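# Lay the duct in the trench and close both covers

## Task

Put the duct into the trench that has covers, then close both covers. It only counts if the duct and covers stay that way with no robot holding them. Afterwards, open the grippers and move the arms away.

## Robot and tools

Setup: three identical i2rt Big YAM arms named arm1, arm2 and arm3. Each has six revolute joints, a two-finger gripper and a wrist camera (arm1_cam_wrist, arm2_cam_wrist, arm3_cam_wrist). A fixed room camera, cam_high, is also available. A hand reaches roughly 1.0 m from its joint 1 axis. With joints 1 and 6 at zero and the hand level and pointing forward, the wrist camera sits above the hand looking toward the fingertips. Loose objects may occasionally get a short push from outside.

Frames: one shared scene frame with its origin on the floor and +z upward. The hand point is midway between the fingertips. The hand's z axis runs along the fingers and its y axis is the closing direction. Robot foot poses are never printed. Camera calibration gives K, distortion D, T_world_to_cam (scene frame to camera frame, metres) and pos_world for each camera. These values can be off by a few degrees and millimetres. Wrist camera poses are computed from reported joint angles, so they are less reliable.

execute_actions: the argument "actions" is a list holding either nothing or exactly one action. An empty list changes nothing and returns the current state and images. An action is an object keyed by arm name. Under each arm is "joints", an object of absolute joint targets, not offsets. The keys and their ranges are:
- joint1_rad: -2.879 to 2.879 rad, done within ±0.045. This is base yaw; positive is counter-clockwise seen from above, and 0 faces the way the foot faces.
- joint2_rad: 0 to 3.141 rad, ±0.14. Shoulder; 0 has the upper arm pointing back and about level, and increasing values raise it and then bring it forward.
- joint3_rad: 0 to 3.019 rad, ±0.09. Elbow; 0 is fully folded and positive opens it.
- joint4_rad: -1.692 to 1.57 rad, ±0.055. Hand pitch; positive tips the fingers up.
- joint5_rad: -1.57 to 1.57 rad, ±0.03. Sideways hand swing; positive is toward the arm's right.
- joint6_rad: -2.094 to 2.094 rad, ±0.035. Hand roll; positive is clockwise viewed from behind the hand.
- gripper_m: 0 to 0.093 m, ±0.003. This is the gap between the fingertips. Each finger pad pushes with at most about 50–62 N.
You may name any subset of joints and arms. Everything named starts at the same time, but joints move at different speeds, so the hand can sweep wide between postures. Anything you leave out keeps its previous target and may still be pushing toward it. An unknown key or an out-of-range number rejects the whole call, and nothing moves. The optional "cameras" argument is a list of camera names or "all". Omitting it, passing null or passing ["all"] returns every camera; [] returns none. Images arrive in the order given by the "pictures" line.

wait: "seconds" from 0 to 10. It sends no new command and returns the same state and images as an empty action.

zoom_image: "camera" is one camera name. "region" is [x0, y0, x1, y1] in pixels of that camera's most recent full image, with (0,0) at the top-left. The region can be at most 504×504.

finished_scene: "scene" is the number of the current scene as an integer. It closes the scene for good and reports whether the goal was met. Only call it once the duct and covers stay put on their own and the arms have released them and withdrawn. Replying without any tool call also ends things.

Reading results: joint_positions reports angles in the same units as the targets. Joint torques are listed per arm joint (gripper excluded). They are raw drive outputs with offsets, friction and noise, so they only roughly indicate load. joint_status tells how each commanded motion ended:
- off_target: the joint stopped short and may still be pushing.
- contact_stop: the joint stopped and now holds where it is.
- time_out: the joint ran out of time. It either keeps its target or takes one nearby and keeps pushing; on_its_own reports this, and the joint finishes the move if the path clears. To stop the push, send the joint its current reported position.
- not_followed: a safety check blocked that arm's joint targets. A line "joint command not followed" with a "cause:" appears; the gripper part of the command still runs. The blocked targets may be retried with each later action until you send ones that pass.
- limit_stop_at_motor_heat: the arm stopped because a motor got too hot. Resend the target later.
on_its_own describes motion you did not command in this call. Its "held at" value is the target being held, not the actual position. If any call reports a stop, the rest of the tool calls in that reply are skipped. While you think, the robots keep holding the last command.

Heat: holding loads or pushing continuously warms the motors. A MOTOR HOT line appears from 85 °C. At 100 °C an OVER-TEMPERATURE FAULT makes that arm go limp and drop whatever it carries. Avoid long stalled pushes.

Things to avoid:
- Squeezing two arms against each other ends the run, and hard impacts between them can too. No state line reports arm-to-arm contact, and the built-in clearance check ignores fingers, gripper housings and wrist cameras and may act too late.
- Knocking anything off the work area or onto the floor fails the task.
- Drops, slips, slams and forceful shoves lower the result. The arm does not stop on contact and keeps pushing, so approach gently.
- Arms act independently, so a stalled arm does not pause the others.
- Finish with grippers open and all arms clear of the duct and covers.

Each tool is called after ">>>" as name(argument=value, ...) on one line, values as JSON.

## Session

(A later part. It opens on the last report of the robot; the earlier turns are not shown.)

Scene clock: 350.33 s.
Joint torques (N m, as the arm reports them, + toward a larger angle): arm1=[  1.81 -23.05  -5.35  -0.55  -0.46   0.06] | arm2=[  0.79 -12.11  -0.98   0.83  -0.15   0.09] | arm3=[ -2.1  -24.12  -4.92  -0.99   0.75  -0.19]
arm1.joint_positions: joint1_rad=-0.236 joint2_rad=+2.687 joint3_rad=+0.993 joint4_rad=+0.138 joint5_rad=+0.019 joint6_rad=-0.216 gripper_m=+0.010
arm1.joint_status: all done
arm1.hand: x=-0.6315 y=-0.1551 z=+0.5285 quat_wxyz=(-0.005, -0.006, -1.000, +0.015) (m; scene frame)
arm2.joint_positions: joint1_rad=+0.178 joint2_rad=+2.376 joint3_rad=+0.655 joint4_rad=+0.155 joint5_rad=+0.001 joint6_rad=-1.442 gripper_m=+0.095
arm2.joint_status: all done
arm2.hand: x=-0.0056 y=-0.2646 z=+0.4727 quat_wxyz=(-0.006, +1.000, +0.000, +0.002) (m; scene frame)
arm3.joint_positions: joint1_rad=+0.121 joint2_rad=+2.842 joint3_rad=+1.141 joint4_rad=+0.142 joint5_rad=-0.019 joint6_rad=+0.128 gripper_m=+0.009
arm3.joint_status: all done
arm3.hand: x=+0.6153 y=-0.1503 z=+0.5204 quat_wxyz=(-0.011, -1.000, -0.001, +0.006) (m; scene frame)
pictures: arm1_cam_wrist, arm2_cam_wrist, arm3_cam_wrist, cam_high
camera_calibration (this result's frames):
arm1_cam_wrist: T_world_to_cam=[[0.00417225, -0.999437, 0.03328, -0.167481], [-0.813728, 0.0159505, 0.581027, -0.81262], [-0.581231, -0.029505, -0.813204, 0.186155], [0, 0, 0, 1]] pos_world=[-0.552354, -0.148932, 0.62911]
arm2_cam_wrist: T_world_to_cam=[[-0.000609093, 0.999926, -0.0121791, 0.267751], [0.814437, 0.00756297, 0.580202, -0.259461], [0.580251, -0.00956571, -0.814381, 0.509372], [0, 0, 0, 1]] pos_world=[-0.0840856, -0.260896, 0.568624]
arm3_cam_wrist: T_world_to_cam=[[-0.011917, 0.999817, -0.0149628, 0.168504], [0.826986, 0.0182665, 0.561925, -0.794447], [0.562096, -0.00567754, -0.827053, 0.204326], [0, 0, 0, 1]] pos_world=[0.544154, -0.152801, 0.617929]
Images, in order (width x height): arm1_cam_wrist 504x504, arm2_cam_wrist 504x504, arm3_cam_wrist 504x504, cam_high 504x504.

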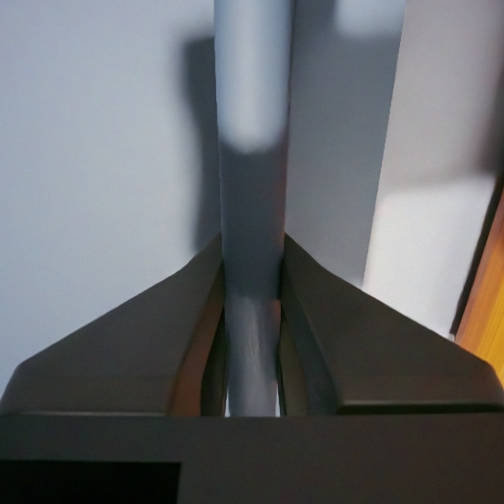

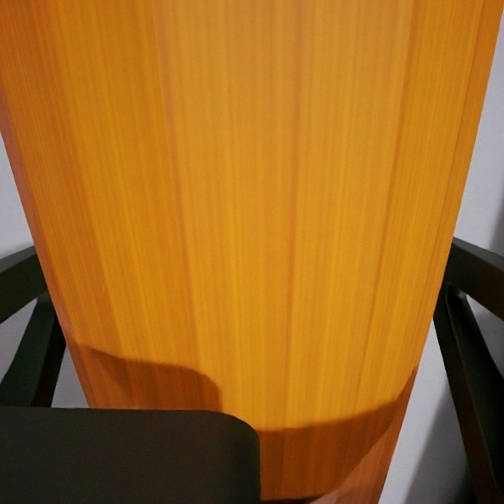

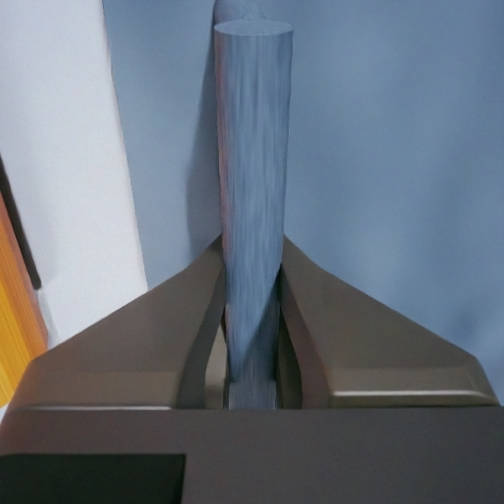

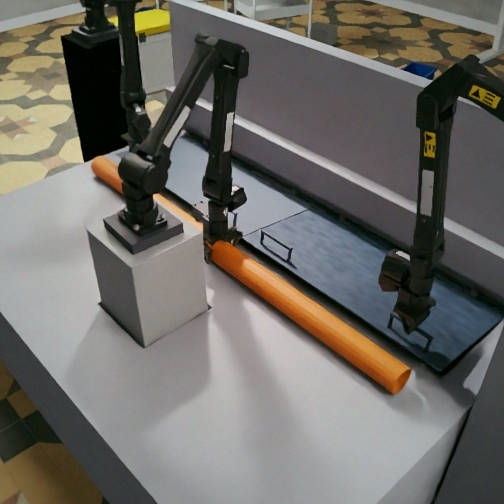

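>>> execute_actions(actions=[{"arm1": {"joints": {"joint1_rad": -0.105, "joint2_rad": 2.369, "joint3_rad": 0.83, "joint4_rad": 0.028, "joint5_rad": 0.0, "joint6_rad": -0.104}}, "arm2": {"joints": {"gripper_m": 0.0}}, "arm3": {"joints": {"joint1_rad": -0.008, "joint2_rad": 2.539, "joint3_rad": 0.959, "joint4_rad": 0.07, "joint5_rad": 0.0, "joint6_rad": 0.008}}}], cameras=["cam_high", "arm2_cam_wrist"])

Scene clock: 358.93 s.
Joint torques (N m, as the arm reports them, + toward a larger angle): arm1=[  2.74 -22.85  -1.16   0.11  -1.02   0.08] | arm2=[  0.8  -11.87  -0.87   0.71  -0.15   0.12] | arm3=[ -2.8  -24.91  -1.76  -0.14   1.44  -0.21]
arm1.joint_positions: joint1_rad=-0.138 joint2_rad=+2.442 joint3_rad=+0.837 joint4_rad=+0.038 joint5_rad=+0.037 joint6_rad=-0.116 gripper_m=+0.010
arm1.joint_status: joint5_rad time_out (moved +0.018 of -0.019); the others done
arm1.on_its_own: joint5_rad reads +0.037 and still pushes toward +0.000 since a time_out
arm1.hand: x=-0.6308 y=-0.1232 z=+0.6123 quat_wxyz=(+0.001, -0.007, -1.000, +0.022) (m; scene frame)
arm2.joint_positions: joint1_rad=+0.178 joint2_rad=+2.377 joint3_rad=+0.654 joint4_rad=+0.157 joint5_rad=+0.000 joint6_rad=-1.445 gripper_m=+0.074
arm2.joint_status: gripper_m off_target (ended at +0.074, target +0.000)
arm2.hand: x=-0.0056 y=-0.2649 z=+0.4727 quat_wxyz=(-0.006, +1.000, +0.002, +0.001) (m; scene frame)
arm3.joint_positions: joint1_rad=+0.025 joint2_rad=+2.617 joint3_rad=+0.970 joint4_rad=+0.081 joint5_rad=-0.036 joint6_rad=+0.031 gripper_m=+0.009
arm3.joint_status: joint5_rad time_out (moved -0.017 of +0.019); the others done
arm3.on_its_own: joint5_rad reads -0.036 and still pushes toward +0.000 since a time_out
arm3.hand: x=+0.6142 y=-0.1186 z=+0.6022 quat_wxyz=(-0.019, -1.000, -0.001, +0.003) (m; scene frame)
pictures: arm2_cam_wrist, cam_high
camera_calibration (this result's frames):
arm2_cam_wrist: T_world_to_cam=[[-0.00366887, 0.999918, -0.0122373, 0.268115], [0.814609, 0.0100862, 0.579923, -0.258607], [0.579999, -0.00784099, -0.81458, 0.509881], [0, 0, 0, 1]] pos_world=[-0.084083, -0.261487, 0.568591]
Images, in order (width x height): arm2_cam_wrist 504x504, cam_high 504x504.

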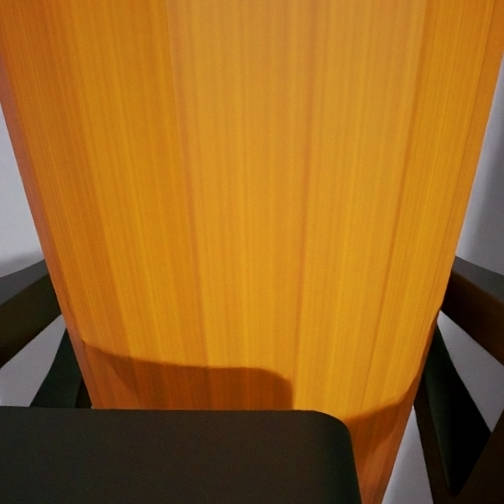

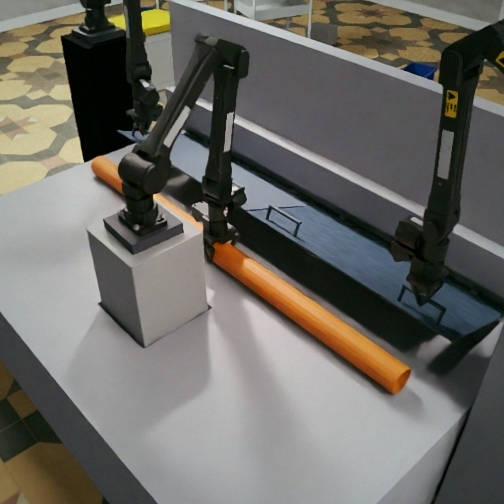

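>>> execute_actions(actions=[{"arm1": {"joints": {"joint1_rad": 0.1, "joint2_rad": 2.175, "joint3_rad": 0.746, "joint4_rad": -0.087, "joint6_rad": 0.075}}, "arm3": {"joints": {"joint1_rad": -0.205, "joint2_rad": 2.36, "joint3_rad": 0.866, "joint4_rad": -0.022, "joint6_rad": -0.165}}}], cameras=["cam_high"])

Scene clock: 368.03 s.
Joint torques (N m, as the arm reports them, + toward a larger angle): arm1=[  5.07 -18.55   1.35   0.77  -2.07   0.15] | arm2=[  1.09 -11.89  -0.93   0.69  -0.14   0.12] | arm3=[ -5.77 -20.79   0.55   0.55   2.79  -0.27]
arm1.joint_positions: joint1_rad=+0.033 joint2_rad=+2.213 joint3_rad=+0.737 joint4_rad=-0.093 joint5_rad=+0.070 joint6_rad=+0.056 gripper_m=+0.010
arm1.joint_status: joint1_rad time_out (moved +0.170 of +0.238); the others done
arm1.on_its_own: joint1_rad reads +0.033 and still pushes toward +0.100 since a time_out; joint5_rad reads +0.070 and still pushes toward +0.000 since a time_out
arm1.hand: x=-0.6307 y=-0.0702 z=+0.6843 quat_wxyz=(-0.002, -0.007, -0.999, +0.039) (m; scene frame)
arm2.joint_positions: joint1_rad=+0.178 joint2_rad=+2.377 joint3_rad=+0.654 joint4_rad=+0.157 joint5_rad=+0.000 joint6_rad=-1.445 gripper_m=+0.074
arm2.joint_status: not commanded
arm2.hand: x=-0.0056 y=-0.2649 z=+0.4727 quat_wxyz=(-0.006, +1.000, +0.002, +0.001) (m; scene frame)
arm3.joint_positions: joint1_rad=-0.140 joint2_rad=+2.403 joint3_rad=+0.857 joint4_rad=-0.026 joint5_rad=-0.068 joint6_rad=-0.135 gripper_m=+0.010
arm3.joint_status: joint1_rad time_out (moved -0.165 of -0.230); the others done
arm3.on_its_own: joint1_rad reads -0.140 and still pushes toward -0.205 since a time_out; joint5_rad reads -0.068 and still pushes toward +0.000 since a time_out
arm3.hand: x=+0.6144 y=-0.0653 z=+0.6753 quat_wxyz=(-0.035, -0.999, -0.002, +0.005) (m; scene frame)
pictures: cam_high
Images, in order (width x height): cam_high 504x504.

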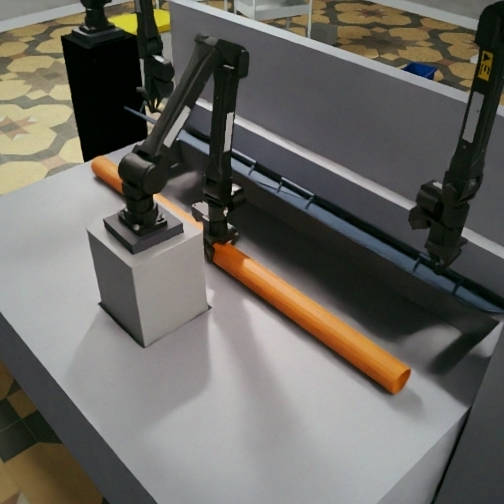

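>>> execute_actions(actions=[{"arm1": {"joints": {"joint1_rad": 0.335, "joint2_rad": 1.968, "joint3_rad": 0.738, "joint4_rad": -0.296, "joint6_rad": 0.32}}, "arm3": {"joints": {"joint1_rad": -0.421, "joint2_rad": 2.164, "joint3_rad": 0.846, "joint4_rad": -0.208, "joint6_rad": -0.388}}}], cameras=["cam_high"])

Scene clock: 392.07 s.
Joint torques (N m, as the arm reports them, + toward a larger angle): arm1=[  3.51 -16.56   3.41   0.88  -1.81   0.04] | arm2=[  0.74 -11.81  -0.92   0.72  -0.16   0.09] | arm3=[ -3.55 -19.07   2.33   0.69   2.3   -0.16]
arm1.joint_positions: joint1_rad=+0.293 joint2_rad=+1.991 joint3_rad=+0.726 joint4_rad=-0.306 joint5_rad=+0.062 joint6_rad=+0.312 gripper_m=+0.010
arm1.joint_status: all done
arm1.on_its_own: joint5_rad reads +0.062 and still pushes toward +0.000 since a time_out
arm1.hand: x=-0.6293 y=+0.0235 z=+0.7552 quat_wxyz=(-0.009, -0.005, -0.999, +0.033) (m; scene frame)
arm2.joint_positions: joint1_rad=+0.178 joint2_rad=+2.377 joint3_rad=+0.654 joint4_rad=+0.157 joint5_rad=+0.000 joint6_rad=-1.445 gripper_m=+0.074
arm2.joint_status: not commanded
arm2.hand: x=-0.0056 y=-0.2649 z=+0.4727 quat_wxyz=(-0.006, +1.000, +0.002, +0.001) (m; scene frame)
arm3.joint_positions: joint1_rad=-0.380 joint2_rad=+2.191 joint3_rad=+0.831 joint4_rad=-0.215 joint5_rad=-0.057 joint6_rad=-0.370 gripper_m=+0.010
arm3.joint_status: all done
arm3.on_its_own: joint5_rad reads -0.057 and still pushes toward +0.000 since a time_out
arm3.hand: x=+0.6155 y=+0.0268 z=+0.7472 quat_wxyz=(-0.029, -1.000, +0.000, +0.009) (m; scene frame)
pictures: cam_high
Images, in order (width x height): cam_high 504x504.

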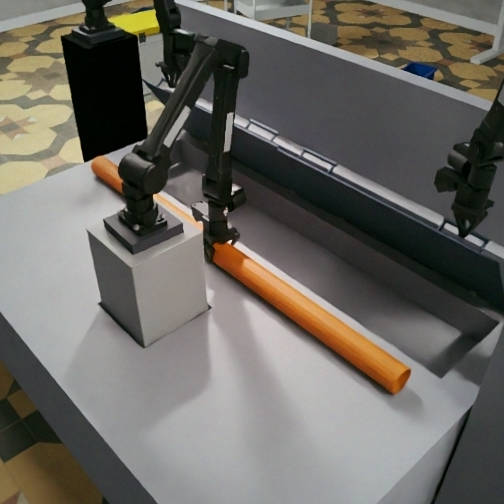

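>>> execute_actions(actions=[])

Scene clock: 402.87 s.
Joint torques (N m, as the arm reports them, + toward a larger angle): arm1=[  3.28 -16.51   3.43   0.95  -1.78   0.06] | arm2=[  0.71 -11.96  -0.78   0.58  -0.15   0.09] | arm3=[ -3.56 -19.25   2.32   0.69   2.29  -0.16]
arm1.joint_positions: joint1_rad=+0.293 joint2_rad=+1.991 joint3_rad=+0.726 joint4_rad=-0.306 joint5_rad=+0.062 joint6_rad=+0.312 gripper_m=+0.010
arm1.joint_status: all done
arm1.on_its_own: joint5_rad reads +0.062 and still pushes toward +0.000 since a time_out
arm1.hand: x=-0.6293 y=+0.0235 z=+0.7552 quat_wxyz=(-0.009, -0.005, -0.999, +0.033) (m; scene frame)
arm2.joint_positions: joint1_rad=+0.178 joint2_rad=+2.377 joint3_rad=+0.654 joint4_rad=+0.157 joint5_rad=+0.000 joint6_rad=-1.445 gripper_m=+0.074
arm2.joint_status: not commanded
arm2.hand: x=-0.0056 y=-0.2649 z=+0.4727 quat_wxyz=(-0.006, +1.000, +0.002, +0.001) (m; scene frame)
arm3.joint_positions: joint1_rad=-0.380 joint2_rad=+2.191 joint3_rad=+0.831 joint4_rad=-0.215 joint5_rad=-0.057 joint6_rad=-0.370 gripper_m=+0.010
arm3.joint_status: all done
arm3.on_its_own: joint5_rad reads -0.057 and still pushes toward +0.000 since a time_out
arm3.hand: x=+0.6155 y=+0.0268 z=+0.7472 quat_wxyz=(-0.029, -1.000, +0.000, +0.009) (m; scene frame)
pictures: arm1_cam_wrist, arm2_cam_wrist, arm3_cam_wrist, cam_high
camera_calibration (this result's frames):
arm1_cam_wrist: T_world_to_cam=[[0.0057541, -0.997491, 0.0705556, -0.0237645], [-0.818827, 0.0358011, 0.572923, -0.942922], [-0.574012, -0.0610694, -0.816566, 0.384886], [0, 0, 0, 1]] pos_world=[-0.551024, 0.0335575, 0.856183]
arm2_cam_wrist: T_world_to_cam=[[-0.00366887, 0.999918, -0.0122373, 0.268115], [0.814609, 0.0100862, 0.579923, -0.258607], [0.579999, -0.00784099, -0.81458, 0.509881], [0, 0, 0, 1]] pos_world=[-0.084083, -0.261487, 0.568591]
arm3_cam_wrist: T_world_to_cam=[[-0.00863158, 0.998726, -0.04971, 0.0187791], [0.831032, 0.0348132, 0.555135, -0.923118], [0.556158, -0.0365189, -0.830274, 0.399609], [0, 0, 0, 1]] pos_world=[0.545057, 0.0279748, 0.845173]
Images, in order (width x height): arm1_cam_wrist 504x504, arm2_cam_wrist 504x504, arm3_cam_wrist 504x504, cam_high 504x504.

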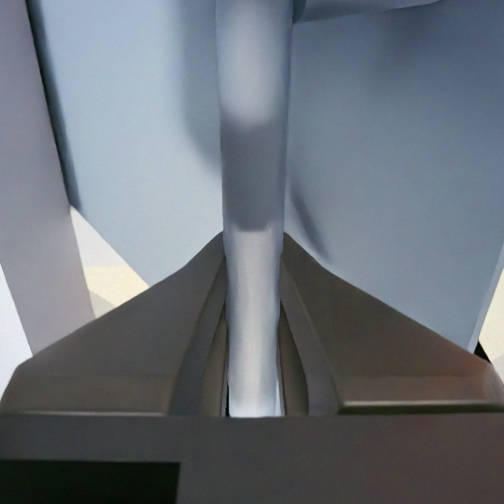

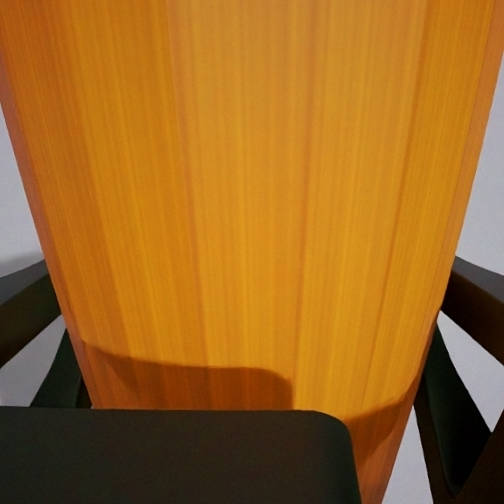

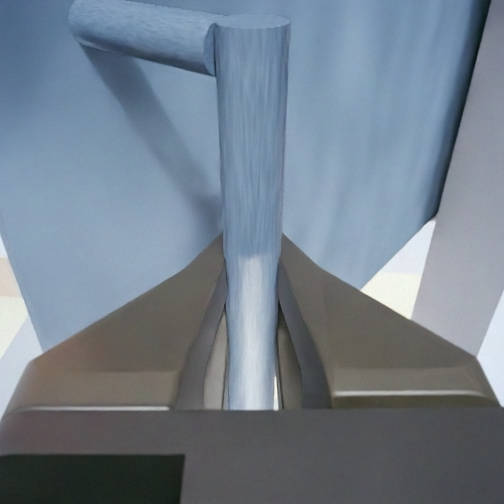

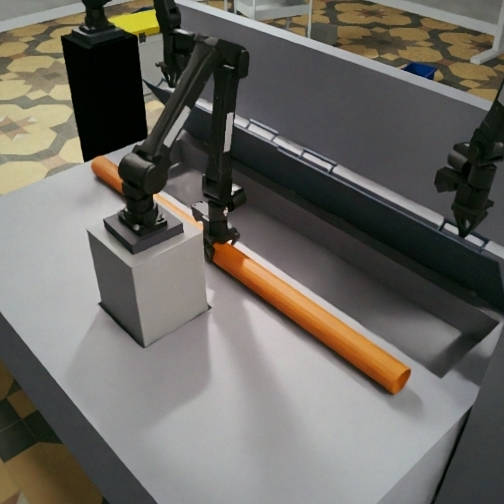

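>>> zoom_image(camera="cam_high", region=[300, 200, 504, 404])

>>> zoom_image(camera="cam_high", region=[130, 90, 334, 294])

Region (300, 200, 504, 404) of cam_high's 504x504 image, scaled by 2.471, with more detail than that image has.

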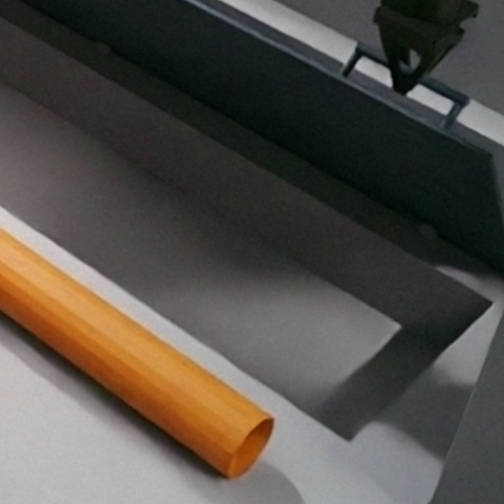

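Region (130, 90, 334, 294) of cam_high's 504x504 image, scaled by 2.471, with more detail than that image has.

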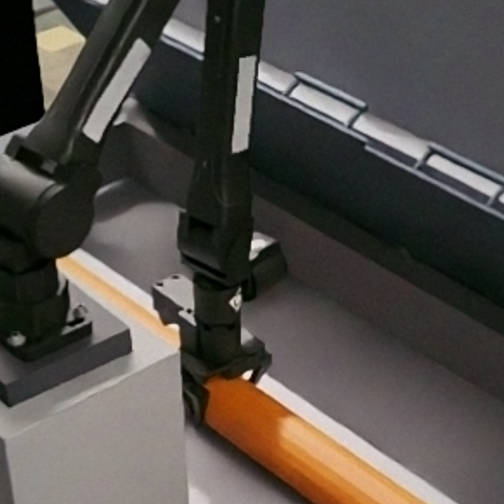

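>>> zoom_image(camera="cam_high", region=[404, 280, 504, 380])

Region (404, 280, 504, 380) of cam_high's 504x504 image, scaled by 5.040, with more detail than that image has.

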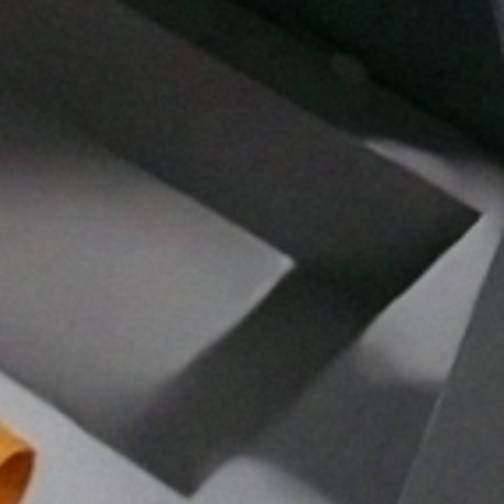

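>>> execute_actions(actions=[{"arm2": {"joints": {"joint2_rad": 2.26, "joint3_rad": 0.61, "joint4_rad": 0.10}}}], cameras=["cam_high", "arm2_cam_wrist"])

Scene clock: 434.20 s.
Joint torques (N m, as the arm reports them, + toward a larger angle): arm1=[  3.3  -16.47   3.43   0.98  -1.78   0.06] | arm2=[  0.74 -18.35  -1.76  -0.36  -0.33   0.1 ] | arm3=[ -3.68 -19.16   2.28   0.65   2.29  -0.17]
arm1.joint_positions: joint1_rad=+0.293 joint2_rad=+1.991 joint3_rad=+0.726 joint4_rad=-0.306 joint5_rad=+0.062 joint6_rad=+0.312 gripper_m=+0.010
arm1.joint_status: not commanded
arm1.on_its_own: joint5_rad reads +0.062 and still pushes toward +0.000 since a time_out
arm1.hand: x=-0.6293 y=+0.0235 z=+0.7552 quat_wxyz=(-0.009, -0.005, -0.999, +0.033) (m; scene frame)
arm2.joint_positions: joint1_rad=+0.178 joint2_rad=+2.332 joint3_rad=+0.624 joint4_rad=+0.113 joint5_rad=+0.003 joint6_rad=-1.444 gripper_m=+0.074
arm2.joint_status: all done
arm2.hand: x=-0.0037 y=-0.2763 z=+0.4859 quat_wxyz=(+0.008, +1.000, +0.001, +0.005) (m; scene frame)
arm3.joint_positions: joint1_rad=-0.380 joint2_rad=+2.191 joint3_rad=+0.831 joint4_rad=-0.215 joint5_rad=-0.057 joint6_rad=-0.370 gripper_m=+0.010
arm3.joint_status: not commanded
arm3.on_its_own: joint5_rad reads -0.057 and still pushes toward +0.000 since a time_out
arm3.hand: x=+0.6155 y=+0.0268 z=+0.7472 quat_wxyz=(-0.029, -1.000, +0.000, +0.009) (m; scene frame)
pictures: arm2_cam_wrist, cam_high
camera_calibration (this result's frames):
arm2_cam_wrist: T_world_to_cam=[[-0.00262696, 0.999186, -0.0402653, 0.293023], [0.810923, 0.0256898, 0.584588, -0.265704], [0.585147, -0.0311164, -0.81033, 0.511045], [0, 0, 0, 1]] pos_world=[-0.0828014, -0.270056, 0.581241]
Images, in order (width x height): arm2_cam_wrist 504x504, cam_high 504x504.

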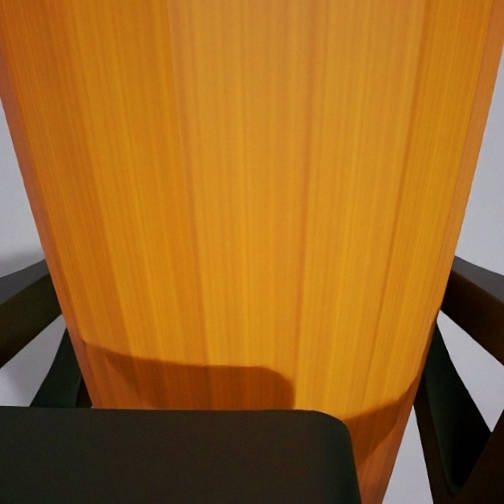

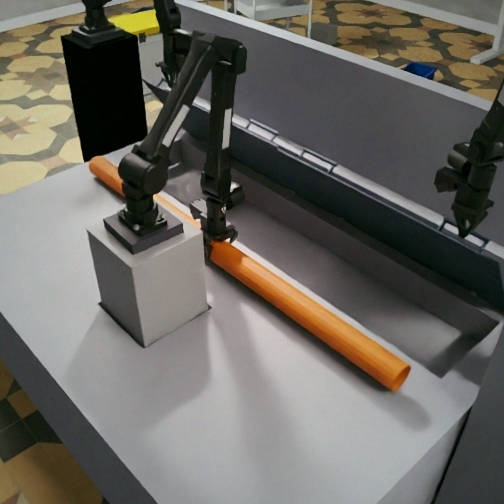

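>>> execute_actions(actions=[{"arm2": {"joints": {"joint2_rad": 2.10, "joint3_rad": 0.575, "joint4_rad": 0.01}}}], cameras=["cam_high", "arm2_cam_wrist"])

Scene clock: 436.80 s.
Joint torques (N m, as the arm reports them, + toward a larger angle): arm1=[  3.29 -16.48   3.42   0.94  -1.79   0.06] | arm2=[  0.64 -16.43  -0.44  -0.3   -0.34   0.1 ] | arm3=[ -3.68 -19.     2.33   0.65   2.29  -0.16]
arm1.joint_positions: joint1_rad=+0.293 joint2_rad=+1.991 joint3_rad=+0.726 joint4_rad=-0.306 joint5_rad=+0.062 joint6_rad=+0.312 gripper_m=+0.010
arm1.joint_status: not commanded
arm1.on_its_own: joint5_rad reads +0.062 and still pushes toward +0.000 since a time_out
arm1.hand: x=-0.6293 y=+0.0235 z=+0.7552 quat_wxyz=(-0.009, -0.005, -0.999, +0.033) (m; scene frame)
arm2.joint_positions: joint1_rad=+0.178 joint2_rad=+2.156 joint3_rad=+0.580 joint4_rad=+0.022 joint5_rad=+0.005 joint6_rad=-1.444 gripper_m=+0.074
arm2.joint_status: all done
arm2.hand: x=-0.0055 y=-0.2613 z=+0.5332 quat_wxyz=(-0.012, +1.000, +0.001, +0.003) (m; scene frame)
arm3.joint_positions: joint1_rad=-0.380 joint2_rad=+2.191 joint3_rad=+0.831 joint4_rad=-0.215 joint5_rad=-0.057 joint6_rad=-0.370 gripper_m=+0.010
arm3.joint_status: not commanded
arm3.on_its_own: joint5_rad reads -0.057 and still pushes toward +0.000 since a time_out
arm3.hand: x=+0.6155 y=+0.0268 z=+0.7472 quat_wxyz=(-0.029, -1.000, +0.000, +0.009) (m; scene frame)
pictures: arm2_cam_wrist, cam_high
camera_calibration (this result's frames):
arm2_cam_wrist: T_world_to_cam=[[-0.00285662, 0.999996, -0.000681564, 0.259122], [0.812817, 0.00271894, 0.582513, -0.29714], [0.582512, 0.00111003, -0.812821, 0.560628], [0, 0, 0, 1]] pos_world=[-0.0843117, -0.258935, 0.628955]
Images, in order (width x height): arm2_cam_wrist 504x504, cam_high 504x504.

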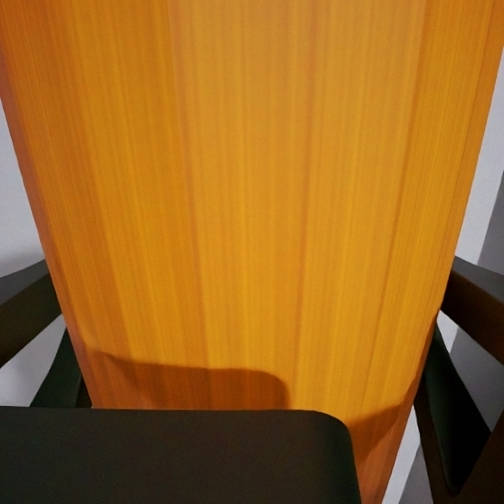

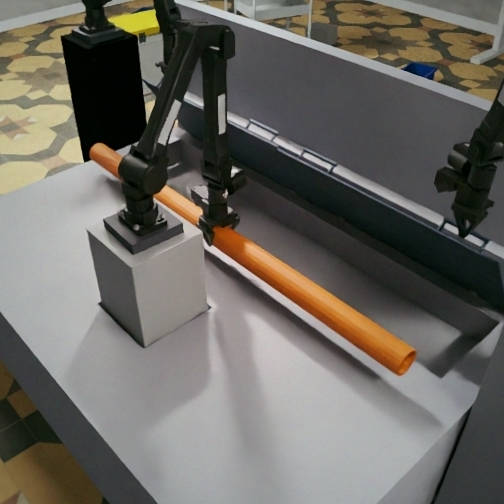

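>>> execute_actions(actions=[{"arm2": {"joints": {"joint1_rad": 0.142, "joint2_rad": 2.10, "joint3_rad": 0.87, "joint4_rad": -0.26, "joint6_rad": -1.476}}}], cameras=["cam_high", "arm2_cam_wrist"])

Scene clock: 440.17 s.
Joint torques (N m, as the arm reports them, + toward a larger angle): arm1=[  3.33 -16.53   3.46   0.93  -1.79   0.06] | arm2=[  0.11 -18.99   3.38  -0.1   -0.36   0.01] | arm3=[ -3.65 -19.13   2.32   0.67   2.3   -0.16]
arm1.joint_positions: joint1_rad=+0.293 joint2_rad=+1.991 joint3_rad=+0.726 joint4_rad=-0.306 joint5_rad=+0.062 joint6_rad=+0.312 gripper_m=+0.010
arm1.joint_status: not commanded
arm1.on_its_own: joint5_rad reads +0.062 and still pushes toward +0.000 since a time_out
arm1.hand: x=-0.6293 y=+0.0235 z=+0.7552 quat_wxyz=(-0.009, -0.005, -0.999, +0.033) (m; scene frame)
arm2.joint_positions: joint1_rad=+0.147 joint2_rad=+2.156 joint3_rad=+0.848 joint4_rad=-0.252 joint5_rad=+0.004 joint6_rad=-1.470 gripper_m=+0.074
arm2.joint_status: all done
arm2.hand: x=-0.0066 y=-0.1611 z=+0.5469 quat_wxyz=(-0.009, +1.000, -0.001, +0.003) (m; scene frame)
arm3.joint_positions: joint1_rad=-0.380 joint2_rad=+2.191 joint3_rad=+0.831 joint4_rad=-0.215 joint5_rad=-0.057 joint6_rad=-0.370 gripper_m=+0.010
arm3.joint_status: not commanded
arm3.on_its_own: joint5_rad reads -0.057 and still pushes toward +0.000 since a time_out
arm3.hand: x=+0.6155 y=+0.0268 z=+0.7472 quat_wxyz=(-0.029, -1.000, +0.000, +0.009) (m; scene frame)
pictures: arm2_cam_wrist, cam_high
camera_calibration (this result's frames):
arm2_cam_wrist: T_world_to_cam=[[0.00174257, 0.99998, -0.00609506, 0.161885], [0.812502, 0.00213734, 0.582955, -0.304847], [0.582956, -0.00596809, -0.812482, 0.570973], [0, 0, 0, 1]] pos_world=[-0.0854458, -0.157822, 0.642604]
Images, in order (width x height): arm2_cam_wrist 504x504, cam_high 504x504.

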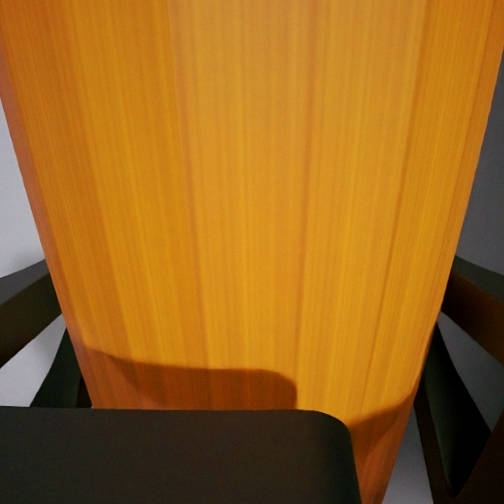

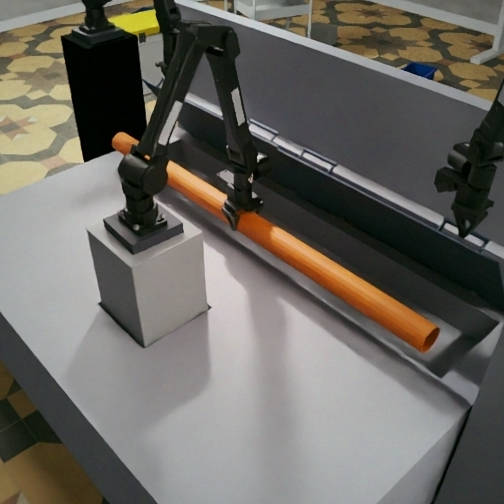

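>>> execute_actions(actions=[{"arm2": {"joints": {"joint1_rad": 0.118, "joint2_rad": 2.20, "joint3_rad": 1.195, "joint4_rad": -0.468, "joint6_rad": -1.50}}}], cameras=["cam_high", "arm2_cam_wrist"])

Scene clock: 444.17 s.
Joint torques (N m, as the arm reports them, + toward a larger angle): arm1=[  3.32 -16.33   3.42   0.96  -1.67   0.05] | arm2=[  0.24 -23.6    8.91  -0.42  -0.33   0.  ] | arm3=[ -2.83 -18.08   2.41   0.85   1.41  -0.08]
arm1.joint_positions: joint1_rad=+0.293 joint2_rad=+1.990 joint3_rad=+0.726 joint4_rad=-0.307 joint5_rad=+0.058 joint6_rad=+0.312 gripper_m=+0.010
arm1.joint_status: not commanded
arm1.on_its_own: joint5_rad reads +0.058 and still pushes toward +0.000 since a time_out
arm1.hand: x=-0.6296 y=+0.0240 z=+0.7553 quat_wxyz=(-0.008, -0.005, -0.999, +0.032) (m; scene frame)
arm2.joint_positions: joint1_rad=+0.123 joint2_rad=+2.277 joint3_rad=+1.099 joint4_rad=-0.459 joint5_rad=+0.005 joint6_rad=-1.495 gripper_m=+0.074
arm2.joint_status: joint3_rad time_out (moved +0.251 of +0.347); the others done
arm2.on_its_own: joint3_rad reads +1.099 and still pushes toward +1.195 since a time_out
arm2.hand: x=-0.0016 y=-0.1005 z=+0.5301 quat_wxyz=(+0.029, +1.000, -0.001, +0.007) (m; scene frame)
arm3.joint_positions: joint1_rad=-0.389 joint2_rad=+2.180 joint3_rad=+0.831 joint4_rad=-0.219 joint5_rad=-0.036 joint6_rad=-0.378 gripper_m=+0.010
arm3.joint_status: not commanded
arm3.on_its_own: joint5_rad reads -0.036 and still pushes toward +0.000 since a time_out
arm3.hand: x=+0.6154 y=+0.0347 z=+0.7510 quat_wxyz=(-0.017, -1.000, +0.001, +0.009) (m; scene frame)
pictures: arm2_cam_wrist, cam_high
camera_calibration (this result's frames):
arm2_cam_wrist: T_world_to_cam=[[0.0019269, 0.996589, -0.0825083, 0.141346], [0.808768, 0.0469723, 0.58625, -0.296429], [0.588125, -0.0678596, -0.805918, 0.545061], [0, 0, 0, 1]] pos_world=[-0.0810945, -0.0899517, 0.624718]
Images, in order (width x height): arm2_cam_wrist 504x504, cam_high 504x504.

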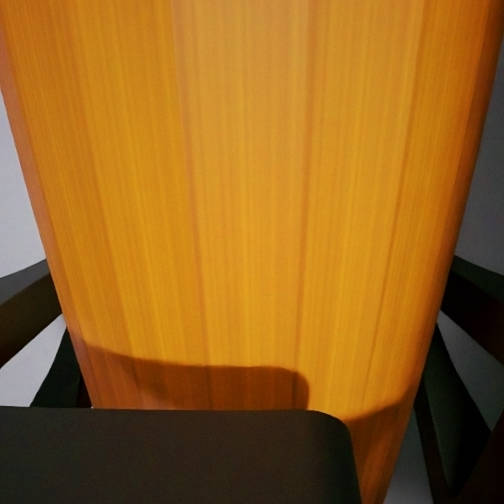

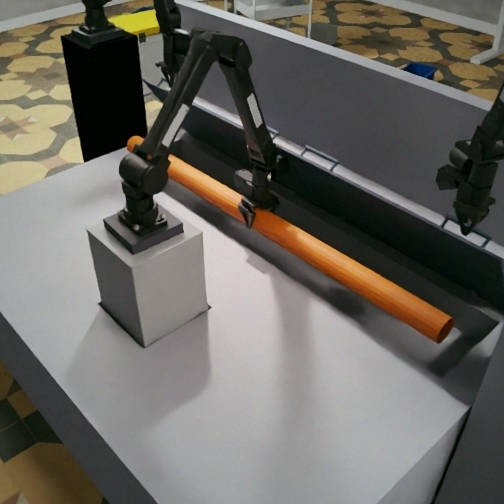

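>>> execute_actions(actions=[{"arm1": {"joints": {"joint1_rad": 0.42, "joint2_rad": 1.935, "joint3_rad": 0.774, "joint4_rad": -0.365, "joint6_rad": 0.415}}, "arm2": {"joints": {"joint2_rad": 2.17, "joint3_rad": 1.05, "joint4_rad": -0.40}}, "arm3": {"joints": {"joint1_rad": -0.49, "joint2_rad": 2.13, "joint3_rad": 0.877, "joint4_rad": -0.268, "joint6_rad": -0.465}}}], cameras=["cam_high", "arm1_cam_wrist"])

Scene clock: 473.27 s.
Joint torques (N m, as the arm reports them, + toward a larger angle): arm1=[  4.76 -17.52   5.18   0.07  -1.95   0.26] | arm2=[  0.12 -23.86   3.92  -0.01  -0.31   0.  ] | arm3=[ -6.17 -20.94   3.58   0.09   2.34  -0.41]
arm1.joint_positions: joint1_rad=+0.356 joint2_rad=+1.968 joint3_rad=+0.745 joint4_rad=-0.356 joint5_rad=+0.067 joint6_rad=+0.384 gripper_m=+0.010
arm1.joint_status: joint1_rad time_out (moved +0.062 of +0.127); the others done
arm1.on_its_own: joint1_rad reads +0.356 and still pushes toward +0.420 since a time_out; joint5_rad reads +0.067 and still pushes toward +0.000 since a time_out
arm1.hand: x=-0.6304 y=+0.0458 z=+0.7651 quat_wxyz=(-0.008, -0.009, -0.999, +0.037) (m; scene frame)
arm2.joint_positions: joint1_rad=+0.123 joint2_rad=+2.270 joint3_rad=+1.022 joint4_rad=-0.401 joint5_rad=+0.004 joint6_rad=-1.495 gripper_m=+0.074
arm2.joint_status: all done
arm2.hand: x=+0.0005 y=-0.1299 z=+0.5228 quat_wxyz=(+0.035, +0.999, -0.001, +0.007) (m; scene frame)
arm3.joint_positions: joint1_rad=-0.419 joint2_rad=+2.174 joint3_rad=+0.849 joint4_rad=-0.264 joint5_rad=-0.058 joint6_rad=-0.419 gripper_m=+0.010
arm3.joint_status: joint1_rad time_out (moved -0.030 of -0.101); joint6_rad time_out (moved -0.041 of -0.087); the others done
arm3.on_its_own: joint1_rad reads -0.419 and still pushes toward -0.490 since a time_out; joint5_rad reads -0.058 and still pushes toward +0.000 since a time_out; joint6_rad reads -0.419 and still pushes toward -0.465 since a time_out
arm3.hand: x=+0.6163 y=+0.0427 z=+0.7547 quat_wxyz=(-0.031, -0.999, -0.004, +0.005) (m; scene frame)
pictures: arm1_cam_wrist, cam_high
camera_calibration (this result's frames):
arm1_cam_wrist: T_world_to_cam=[[-0.0034483, -0.99701, 0.0771928, -0.0130845], [-0.817296, 0.0472896, 0.574275, -0.950848], [-0.576208, -0.0611091, -0.815015, 0.391131], [0, 0, 0, 1]] pos_world=[-0.551796, 0.0558215, 0.865835]
Images, in order (width x height): arm1_cam_wrist 504x504, cam_high 504x504.

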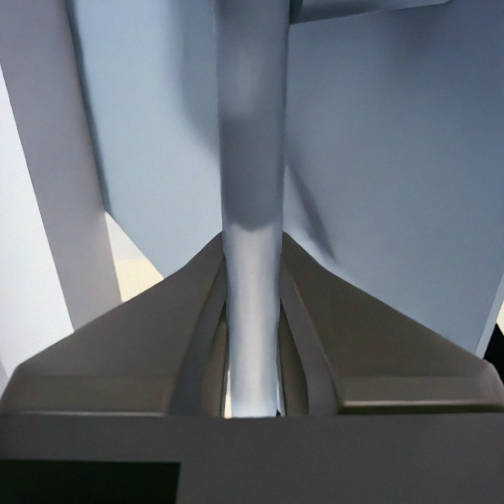

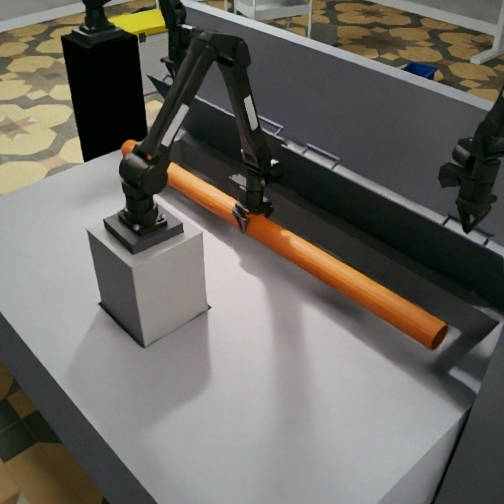

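>>> execute_actions(actions=[{"arm1": {"joints": {"joint1_rad": 0.378}}, "arm2": {"joints": {"joint1_rad": 0.12, "joint2_rad": 2.175, "joint3_rad": 0.955, "joint4_rad": 0.02, "joint6_rad": -1.497}}, "arm3": {"joints": {"joint1_rad": -0.443, "joint6_rad": -0.425}}}], cameras=["cam_high", "arm2_cam_wrist"])

Scene clock: 496.80 s.
Joint torques (N m, as the arm reports them, + toward a larger angle): arm1=[  2.38 -17.57   5.18   0.07  -1.78   0.26] | arm2=[  0.35 -24.14   3.43   1.64  -0.31   0.05] | arm3=[ -2.37 -20.9    3.58   0.1    2.17  -0.11]
arm1.joint_positions: joint1_rad=+0.351 joint2_rad=+1.968 joint3_rad=+0.745 joint4_rad=-0.356 joint5_rad=+0.062 joint6_rad=+0.384 gripper_m=+0.010
arm1.joint_status: all done
arm1.on_its_own: joint5_rad reads +0.062 and still pushes toward +0.000 since a time_out
arm1.hand: x=-0.6301 y=+0.0450 z=+0.7650 quat_wxyz=(-0.007, -0.012, -0.999, +0.034) (m; scene frame)
arm2.joint_positions: joint1_rad=+0.123 joint2_rad=+2.269 joint3_rad=+0.931 joint4_rad=-0.008 joint5_rad=+0.004 joint6_rad=-1.495 gripper_m=+0.074
arm2.joint_status: all done
arm2.hand: x=-0.0025 y=-0.0896 z=+0.5190 quat_wxyz=(-0.115, +0.993, -0.001, -0.005) (m; scene frame)
arm3.joint_positions: joint1_rad=-0.415 joint2_rad=+2.174 joint3_rad=+0.849 joint4_rad=-0.264 joint5_rad=-0.054 joint6_rad=-0.412 gripper_m=+0.010
arm3.joint_status: all done
arm3.on_its_own: joint5_rad reads -0.054 and still pushes toward +0.000 since a time_out
arm3.hand: x=+0.6160 y=+0.0419 z=+0.7547 quat_wxyz=(-0.030, -1.000, -0.003, +0.004) (m; scene frame)
pictures: arm2_cam_wrist, cam_high
camera_calibration (this result's frames):
arm2_cam_wrist: T_world_to_cam=[[0.00214897, 0.978608, 0.205721, -0.0216971], [0.821574, -0.119009, 0.557541, -0.289712], [0.570097, 0.167817, -0.804255, 0.557593], [0, 0, 0, 1]] pos_world=[-0.0798161, -0.106819, 0.614437]
Images, in order (width x height): arm2_cam_wrist 504x504, cam_high 504x504.

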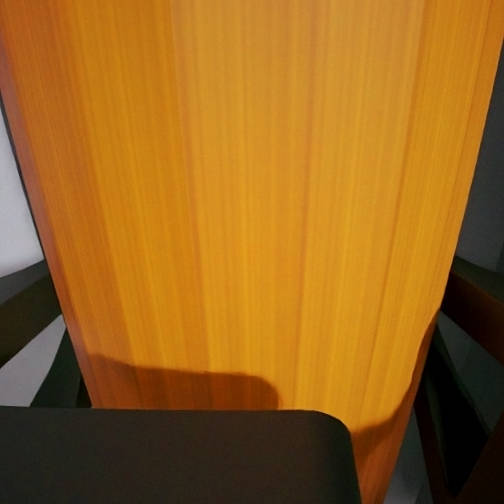

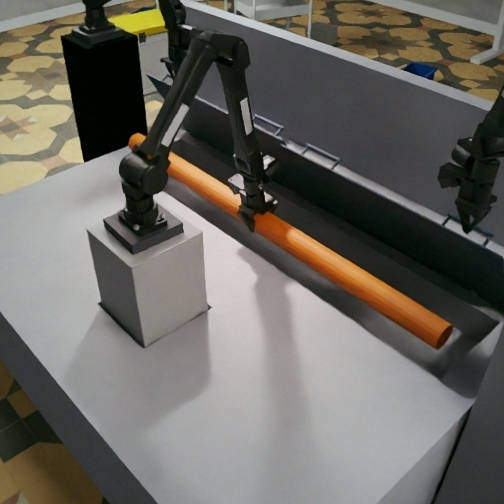

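>>> execute_actions(actions=[{"arm2": {"joints": {"joint2_rad": 2.285, "joint3_rad": 1.018, "joint4_rad": 0.098}}}], cameras=["cam_high", "arm2_cam_wrist"])

Scene clock: 499.57 s.
Joint torques (N m, as the arm reports them, + toward a larger angle): arm1=[  2.3  -17.56   5.21   0.06  -1.78   0.26] | arm2=[  0.23 -21.71   3.51   1.91  -0.32   0.03] | arm3=[ -2.48 -21.06   3.61   0.11   2.18  -0.1 ]
arm1.joint_positions: joint1_rad=+0.351 joint2_rad=+1.968 joint3_rad=+0.745 joint4_rad=-0.356 joint5_rad=+0.062 joint6_rad=+0.384 gripper_m=+0.010
arm1.joint_status: not commanded
arm1.on_its_own: joint5_rad reads +0.062 and still pushes toward +0.000 since a time_out
arm1.hand: x=-0.6301 y=+0.0450 z=+0.7650 quat_wxyz=(-0.007, -0.012, -0.999, +0.034) (m; scene frame)
arm2.joint_positions: joint1_rad=+0.123 joint2_rad=+2.342 joint3_rad=+0.990 joint4_rad=+0.063 joint5_rad=+0.004 joint6_rad=-1.495 gripper_m=+0.074
arm2.joint_status: all done
arm2.hand: x=-0.0043 y=-0.0638 z=+0.4995 quat_wxyz=(-0.144, +0.990, -0.001, -0.007) (m; scene frame)
arm3.joint_positions: joint1_rad=-0.415 joint2_rad=+2.174 joint3_rad=+0.849 joint4_rad=-0.264 joint5_rad=-0.054 joint6_rad=-0.412 gripper_m=+0.010
arm3.joint_status: not commanded
arm3.on_its_own: joint5_rad reads -0.054 and still pushes toward +0.000 since a time_out
arm3.hand: x=+0.6160 y=+0.0419 z=+0.7547 quat_wxyz=(-0.030, -1.000, -0.003, +0.004) (m; scene frame)
pictures: arm2_cam_wrist, cam_high
camera_calibration (this result's frames):
arm2_cam_wrist: T_world_to_cam=[[0.00293467, 0.965284, 0.261184, -0.0714507], [0.823971, -0.150329, 0.546326, -0.270621], [0.566624, 0.213605, -0.795808, 0.537321], [0, 0, 0, 1]] pos_world=[-0.0812651, -0.0864865, 0.594114]
Images, in order (width x height): arm2_cam_wrist 504x504, cam_high 504x504.

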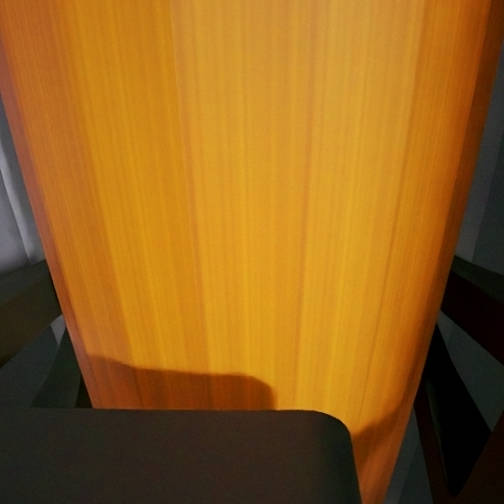

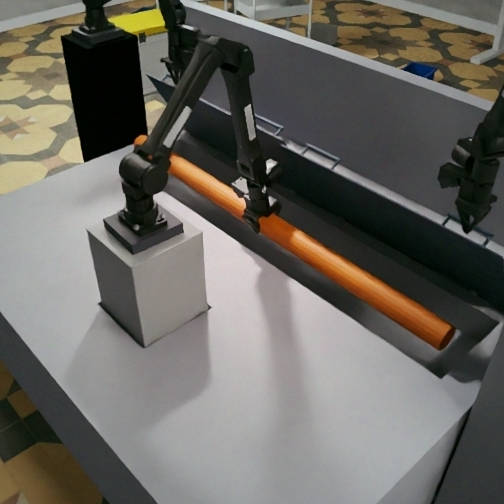

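>>> execute_actions(actions=[{"arm2": {"joints": {"joint2_rad": 2.41, "joint3_rad": 1.085, "joint4_rad": 0.11}}}], cameras=["cam_high"])

Scene clock: 502.57 s.
Joint torques (N m, as the arm reports them, + toward a larger angle): arm1=[  2.39 -17.49   5.23   0.13  -1.79   0.27] | arm2=[  0.11 -22.93   2.93   1.98  -0.34   0.06] | arm3=[ -2.38 -20.9    3.58   0.1    2.17  -0.11]
arm1.joint_positions: joint1_rad=+0.351 joint2_rad=+1.968 joint3_rad=+0.745 joint4_rad=-0.356 joint5_rad=+0.062 joint6_rad=+0.384 gripper_m=+0.010
arm1.joint_status: not commanded
arm1.on_its_own: joint5_rad reads +0.062 and still pushes toward +0.000 since a time_out
arm1.hand: x=-0.6301 y=+0.0450 z=+0.7650 quat_wxyz=(-0.007, -0.012, -0.999, +0.034) (m; scene frame)
arm2.joint_positions: joint1_rad=+0.123 joint2_rad=+2.481 joint3_rad=+1.061 joint4_rad=+0.078 joint5_rad=+0.004 joint6_rad=-1.495 gripper_m=+0.074
arm2.joint_status: all done
arm2.hand: x=-0.0034 y=-0.0737 z=+0.4458 quat_wxyz=(-0.117, +0.993, +0.000, -0.005) (m; scene frame)
arm3.joint_positions: joint1_rad=-0.415 joint2_rad=+2.174 joint3_rad=+0.849 joint4_rad=-0.264 joint5_rad=-0.054 joint6_rad=-0.412 gripper_m=+0.010
arm3.joint_status: not commanded
arm3.on_its_own: joint5_rad reads -0.054 and still pushes toward +0.000 since a time_out
arm3.hand: x=+0.6160 y=+0.0419 z=+0.7547 quat_wxyz=(-0.030, -1.000, -0.003, +0.004) (m; scene frame)
pictures: cam_high
Images, in order (width x height): cam_high 504x504.

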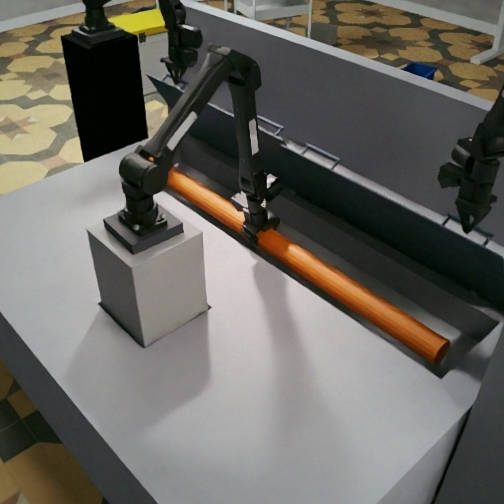

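>>> zoom_image(camera="cam_high", region=[380, 280, 504, 404])

>>> zoom_image(camera="cam_high", region=[110, 110, 234, 234])

Region (380, 280, 504, 404) of cam_high's 504x504 image, scaled by 4.065, with more detail than that image has.

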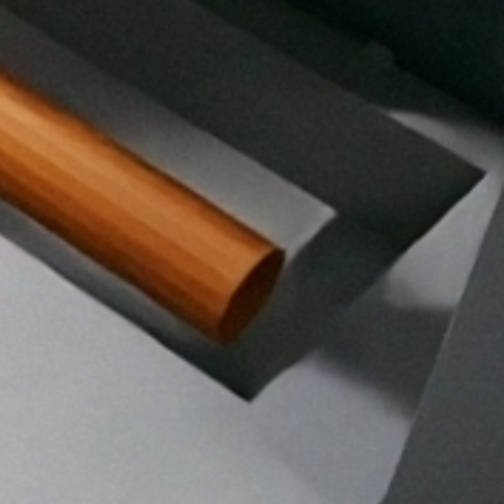

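Region (110, 110, 234, 234) of cam_high's 504x504 image, scaled by 4.065, with more detail than that image has.

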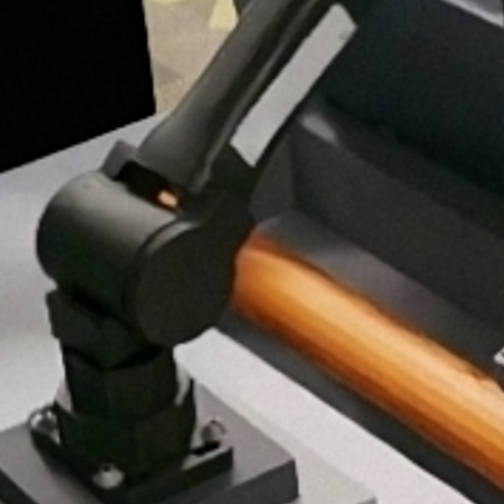

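>>> execute_actions(actions=[{"arm2": {"joints": {"joint2_rad": 2.475, "joint3_rad": 1.185, "joint4_rad": -0.03}}}], cameras=["cam_high"])

Scene clock: 506.97 s.
Joint torques (N m, as the arm reports them, + toward a larger angle): arm1=[  2.43 -17.45   5.21   0.09  -1.78   0.26] | arm2=[  0.48 -22.86   3.1    0.34  -0.31   0.03] | arm3=[ -2.48 -20.9    3.58   0.13   2.18  -0.11]
arm1.joint_positions: joint1_rad=+0.351 joint2_rad=+1.968 joint3_rad=+0.745 joint4_rad=-0.356 joint5_rad=+0.062 joint6_rad=+0.384 gripper_m=+0.010
arm1.joint_status: not commanded
arm1.on_its_own: joint5_rad reads +0.062 and still pushes toward +0.000 since a time_out
arm1.hand: x=-0.6301 y=+0.0450 z=+0.7650 quat_wxyz=(-0.007, -0.012, -0.999, +0.034) (m; scene frame)
arm2.joint_positions: joint1_rad=+0.123 joint2_rad=+2.533 joint3_rad=+1.159 joint4_rad=-0.027 joint5_rad=+0.004 joint6_rad=-1.495 gripper_m=+0.074
arm2.joint_status: all done
arm2.hand: x=-0.0042 y=-0.0615 z=+0.4282 quat_wxyz=(-0.088, +0.996, +0.000, -0.003) (m; scene frame)
arm3.joint_positions: joint1_rad=-0.415 joint2_rad=+2.174 joint3_rad=+0.849 joint4_rad=-0.264 joint5_rad=-0.054 joint6_rad=-0.412 gripper_m=+0.010
arm3.joint_status: not commanded
arm3.on_its_own: joint5_rad reads -0.054 and still pushes toward +0.000 since a time_out
arm3.hand: x=+0.6160 y=+0.0419 z=+0.7547 quat_wxyz=(-0.030, -1.000, -0.003, +0.004) (m; scene frame)
pictures: cam_high
Images, in order (width x height): cam_high 504x504.

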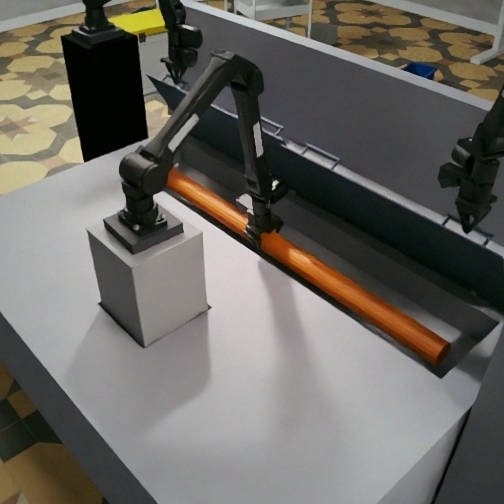

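>>> execute_actions(actions=[{"arm2": {"joints": {"joint2_rad": 2.555, "joint3_rad": 1.26, "joint4_rad": -0.092}}}], cameras=["cam_high", "arm2_cam_wrist"])

Scene clock: 509.53 s.
Joint torques (N m, as the arm reports them, + toward a larger angle): arm1=[  2.39 -17.52   5.19   0.06  -1.78   0.27] | arm2=[  0.01 -23.36   2.88   0.18  -0.34   0.05] | arm3=[ -2.35 -20.87   3.62   0.12   2.17  -0.1 ]
arm1.joint_positions: joint1_rad=+0.351 joint2_rad=+1.968 joint3_rad=+0.745 joint4_rad=-0.356 joint5_rad=+0.062 joint6_rad=+0.384 gripper_m=+0.010
arm1.joint_status: not commanded
arm1.on_its_own: joint5_rad reads +0.062 and still pushes toward +0.000 since a time_out
arm1.hand: x=-0.6301 y=+0.0450 z=+0.7650 quat_wxyz=(-0.007, -0.012, -0.999, +0.034) (m; scene frame)
arm2.joint_positions: joint1_rad=+0.123 joint2_rad=+2.618 joint3_rad=+1.238 joint4_rad=-0.088 joint5_rad=+0.004 joint6_rad=-1.495 gripper_m=+0.074
arm2.joint_status: all done
arm2.hand: x=-0.0036 y=-0.0678 z=+0.3950 quat_wxyz=(-0.055, +0.999, +0.000, +0.000) (m; scene frame)
arm3.joint_positions: joint1_rad=-0.415 joint2_rad=+2.174 joint3_rad=+0.849 joint4_rad=-0.264 joint5_rad=-0.054 joint6_rad=-0.412 gripper_m=+0.010
arm3.joint_status: not commanded
arm3.on_its_own: joint5_rad reads -0.054 and still pushes toward +0.000 since a time_out
arm3.hand: x=+0.6160 y=+0.0419 z=+0.7547 quat_wxyz=(-0.030, -1.000, -0.003, +0.004) (m; scene frame)
pictures: arm2_cam_wrist, cam_high
camera_calibration (this result's frames):
arm2_cam_wrist: T_world_to_cam=[[0.000902235, 0.996348, 0.0853833, 0.0312467], [0.816341, -0.0500486, 0.575397, -0.219401], [0.577569, 0.0691828, -0.813405, 0.451777], [0, 0, 0, 1]] pos_world=[-0.0818545, -0.0733685, 0.491053]
Images, in order (width x height): arm2_cam_wrist 504x504, cam_high 504x504.

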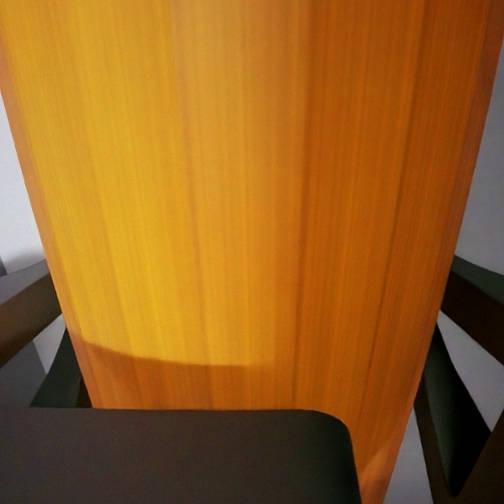

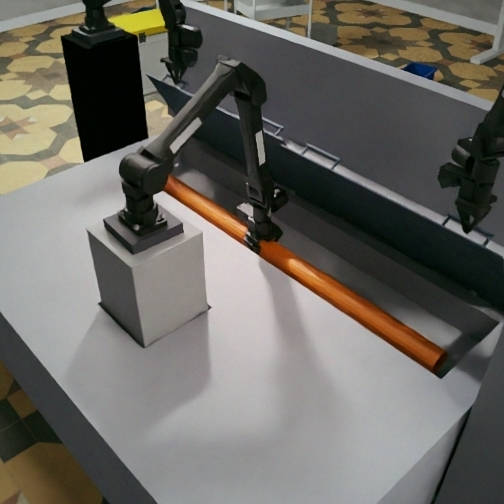

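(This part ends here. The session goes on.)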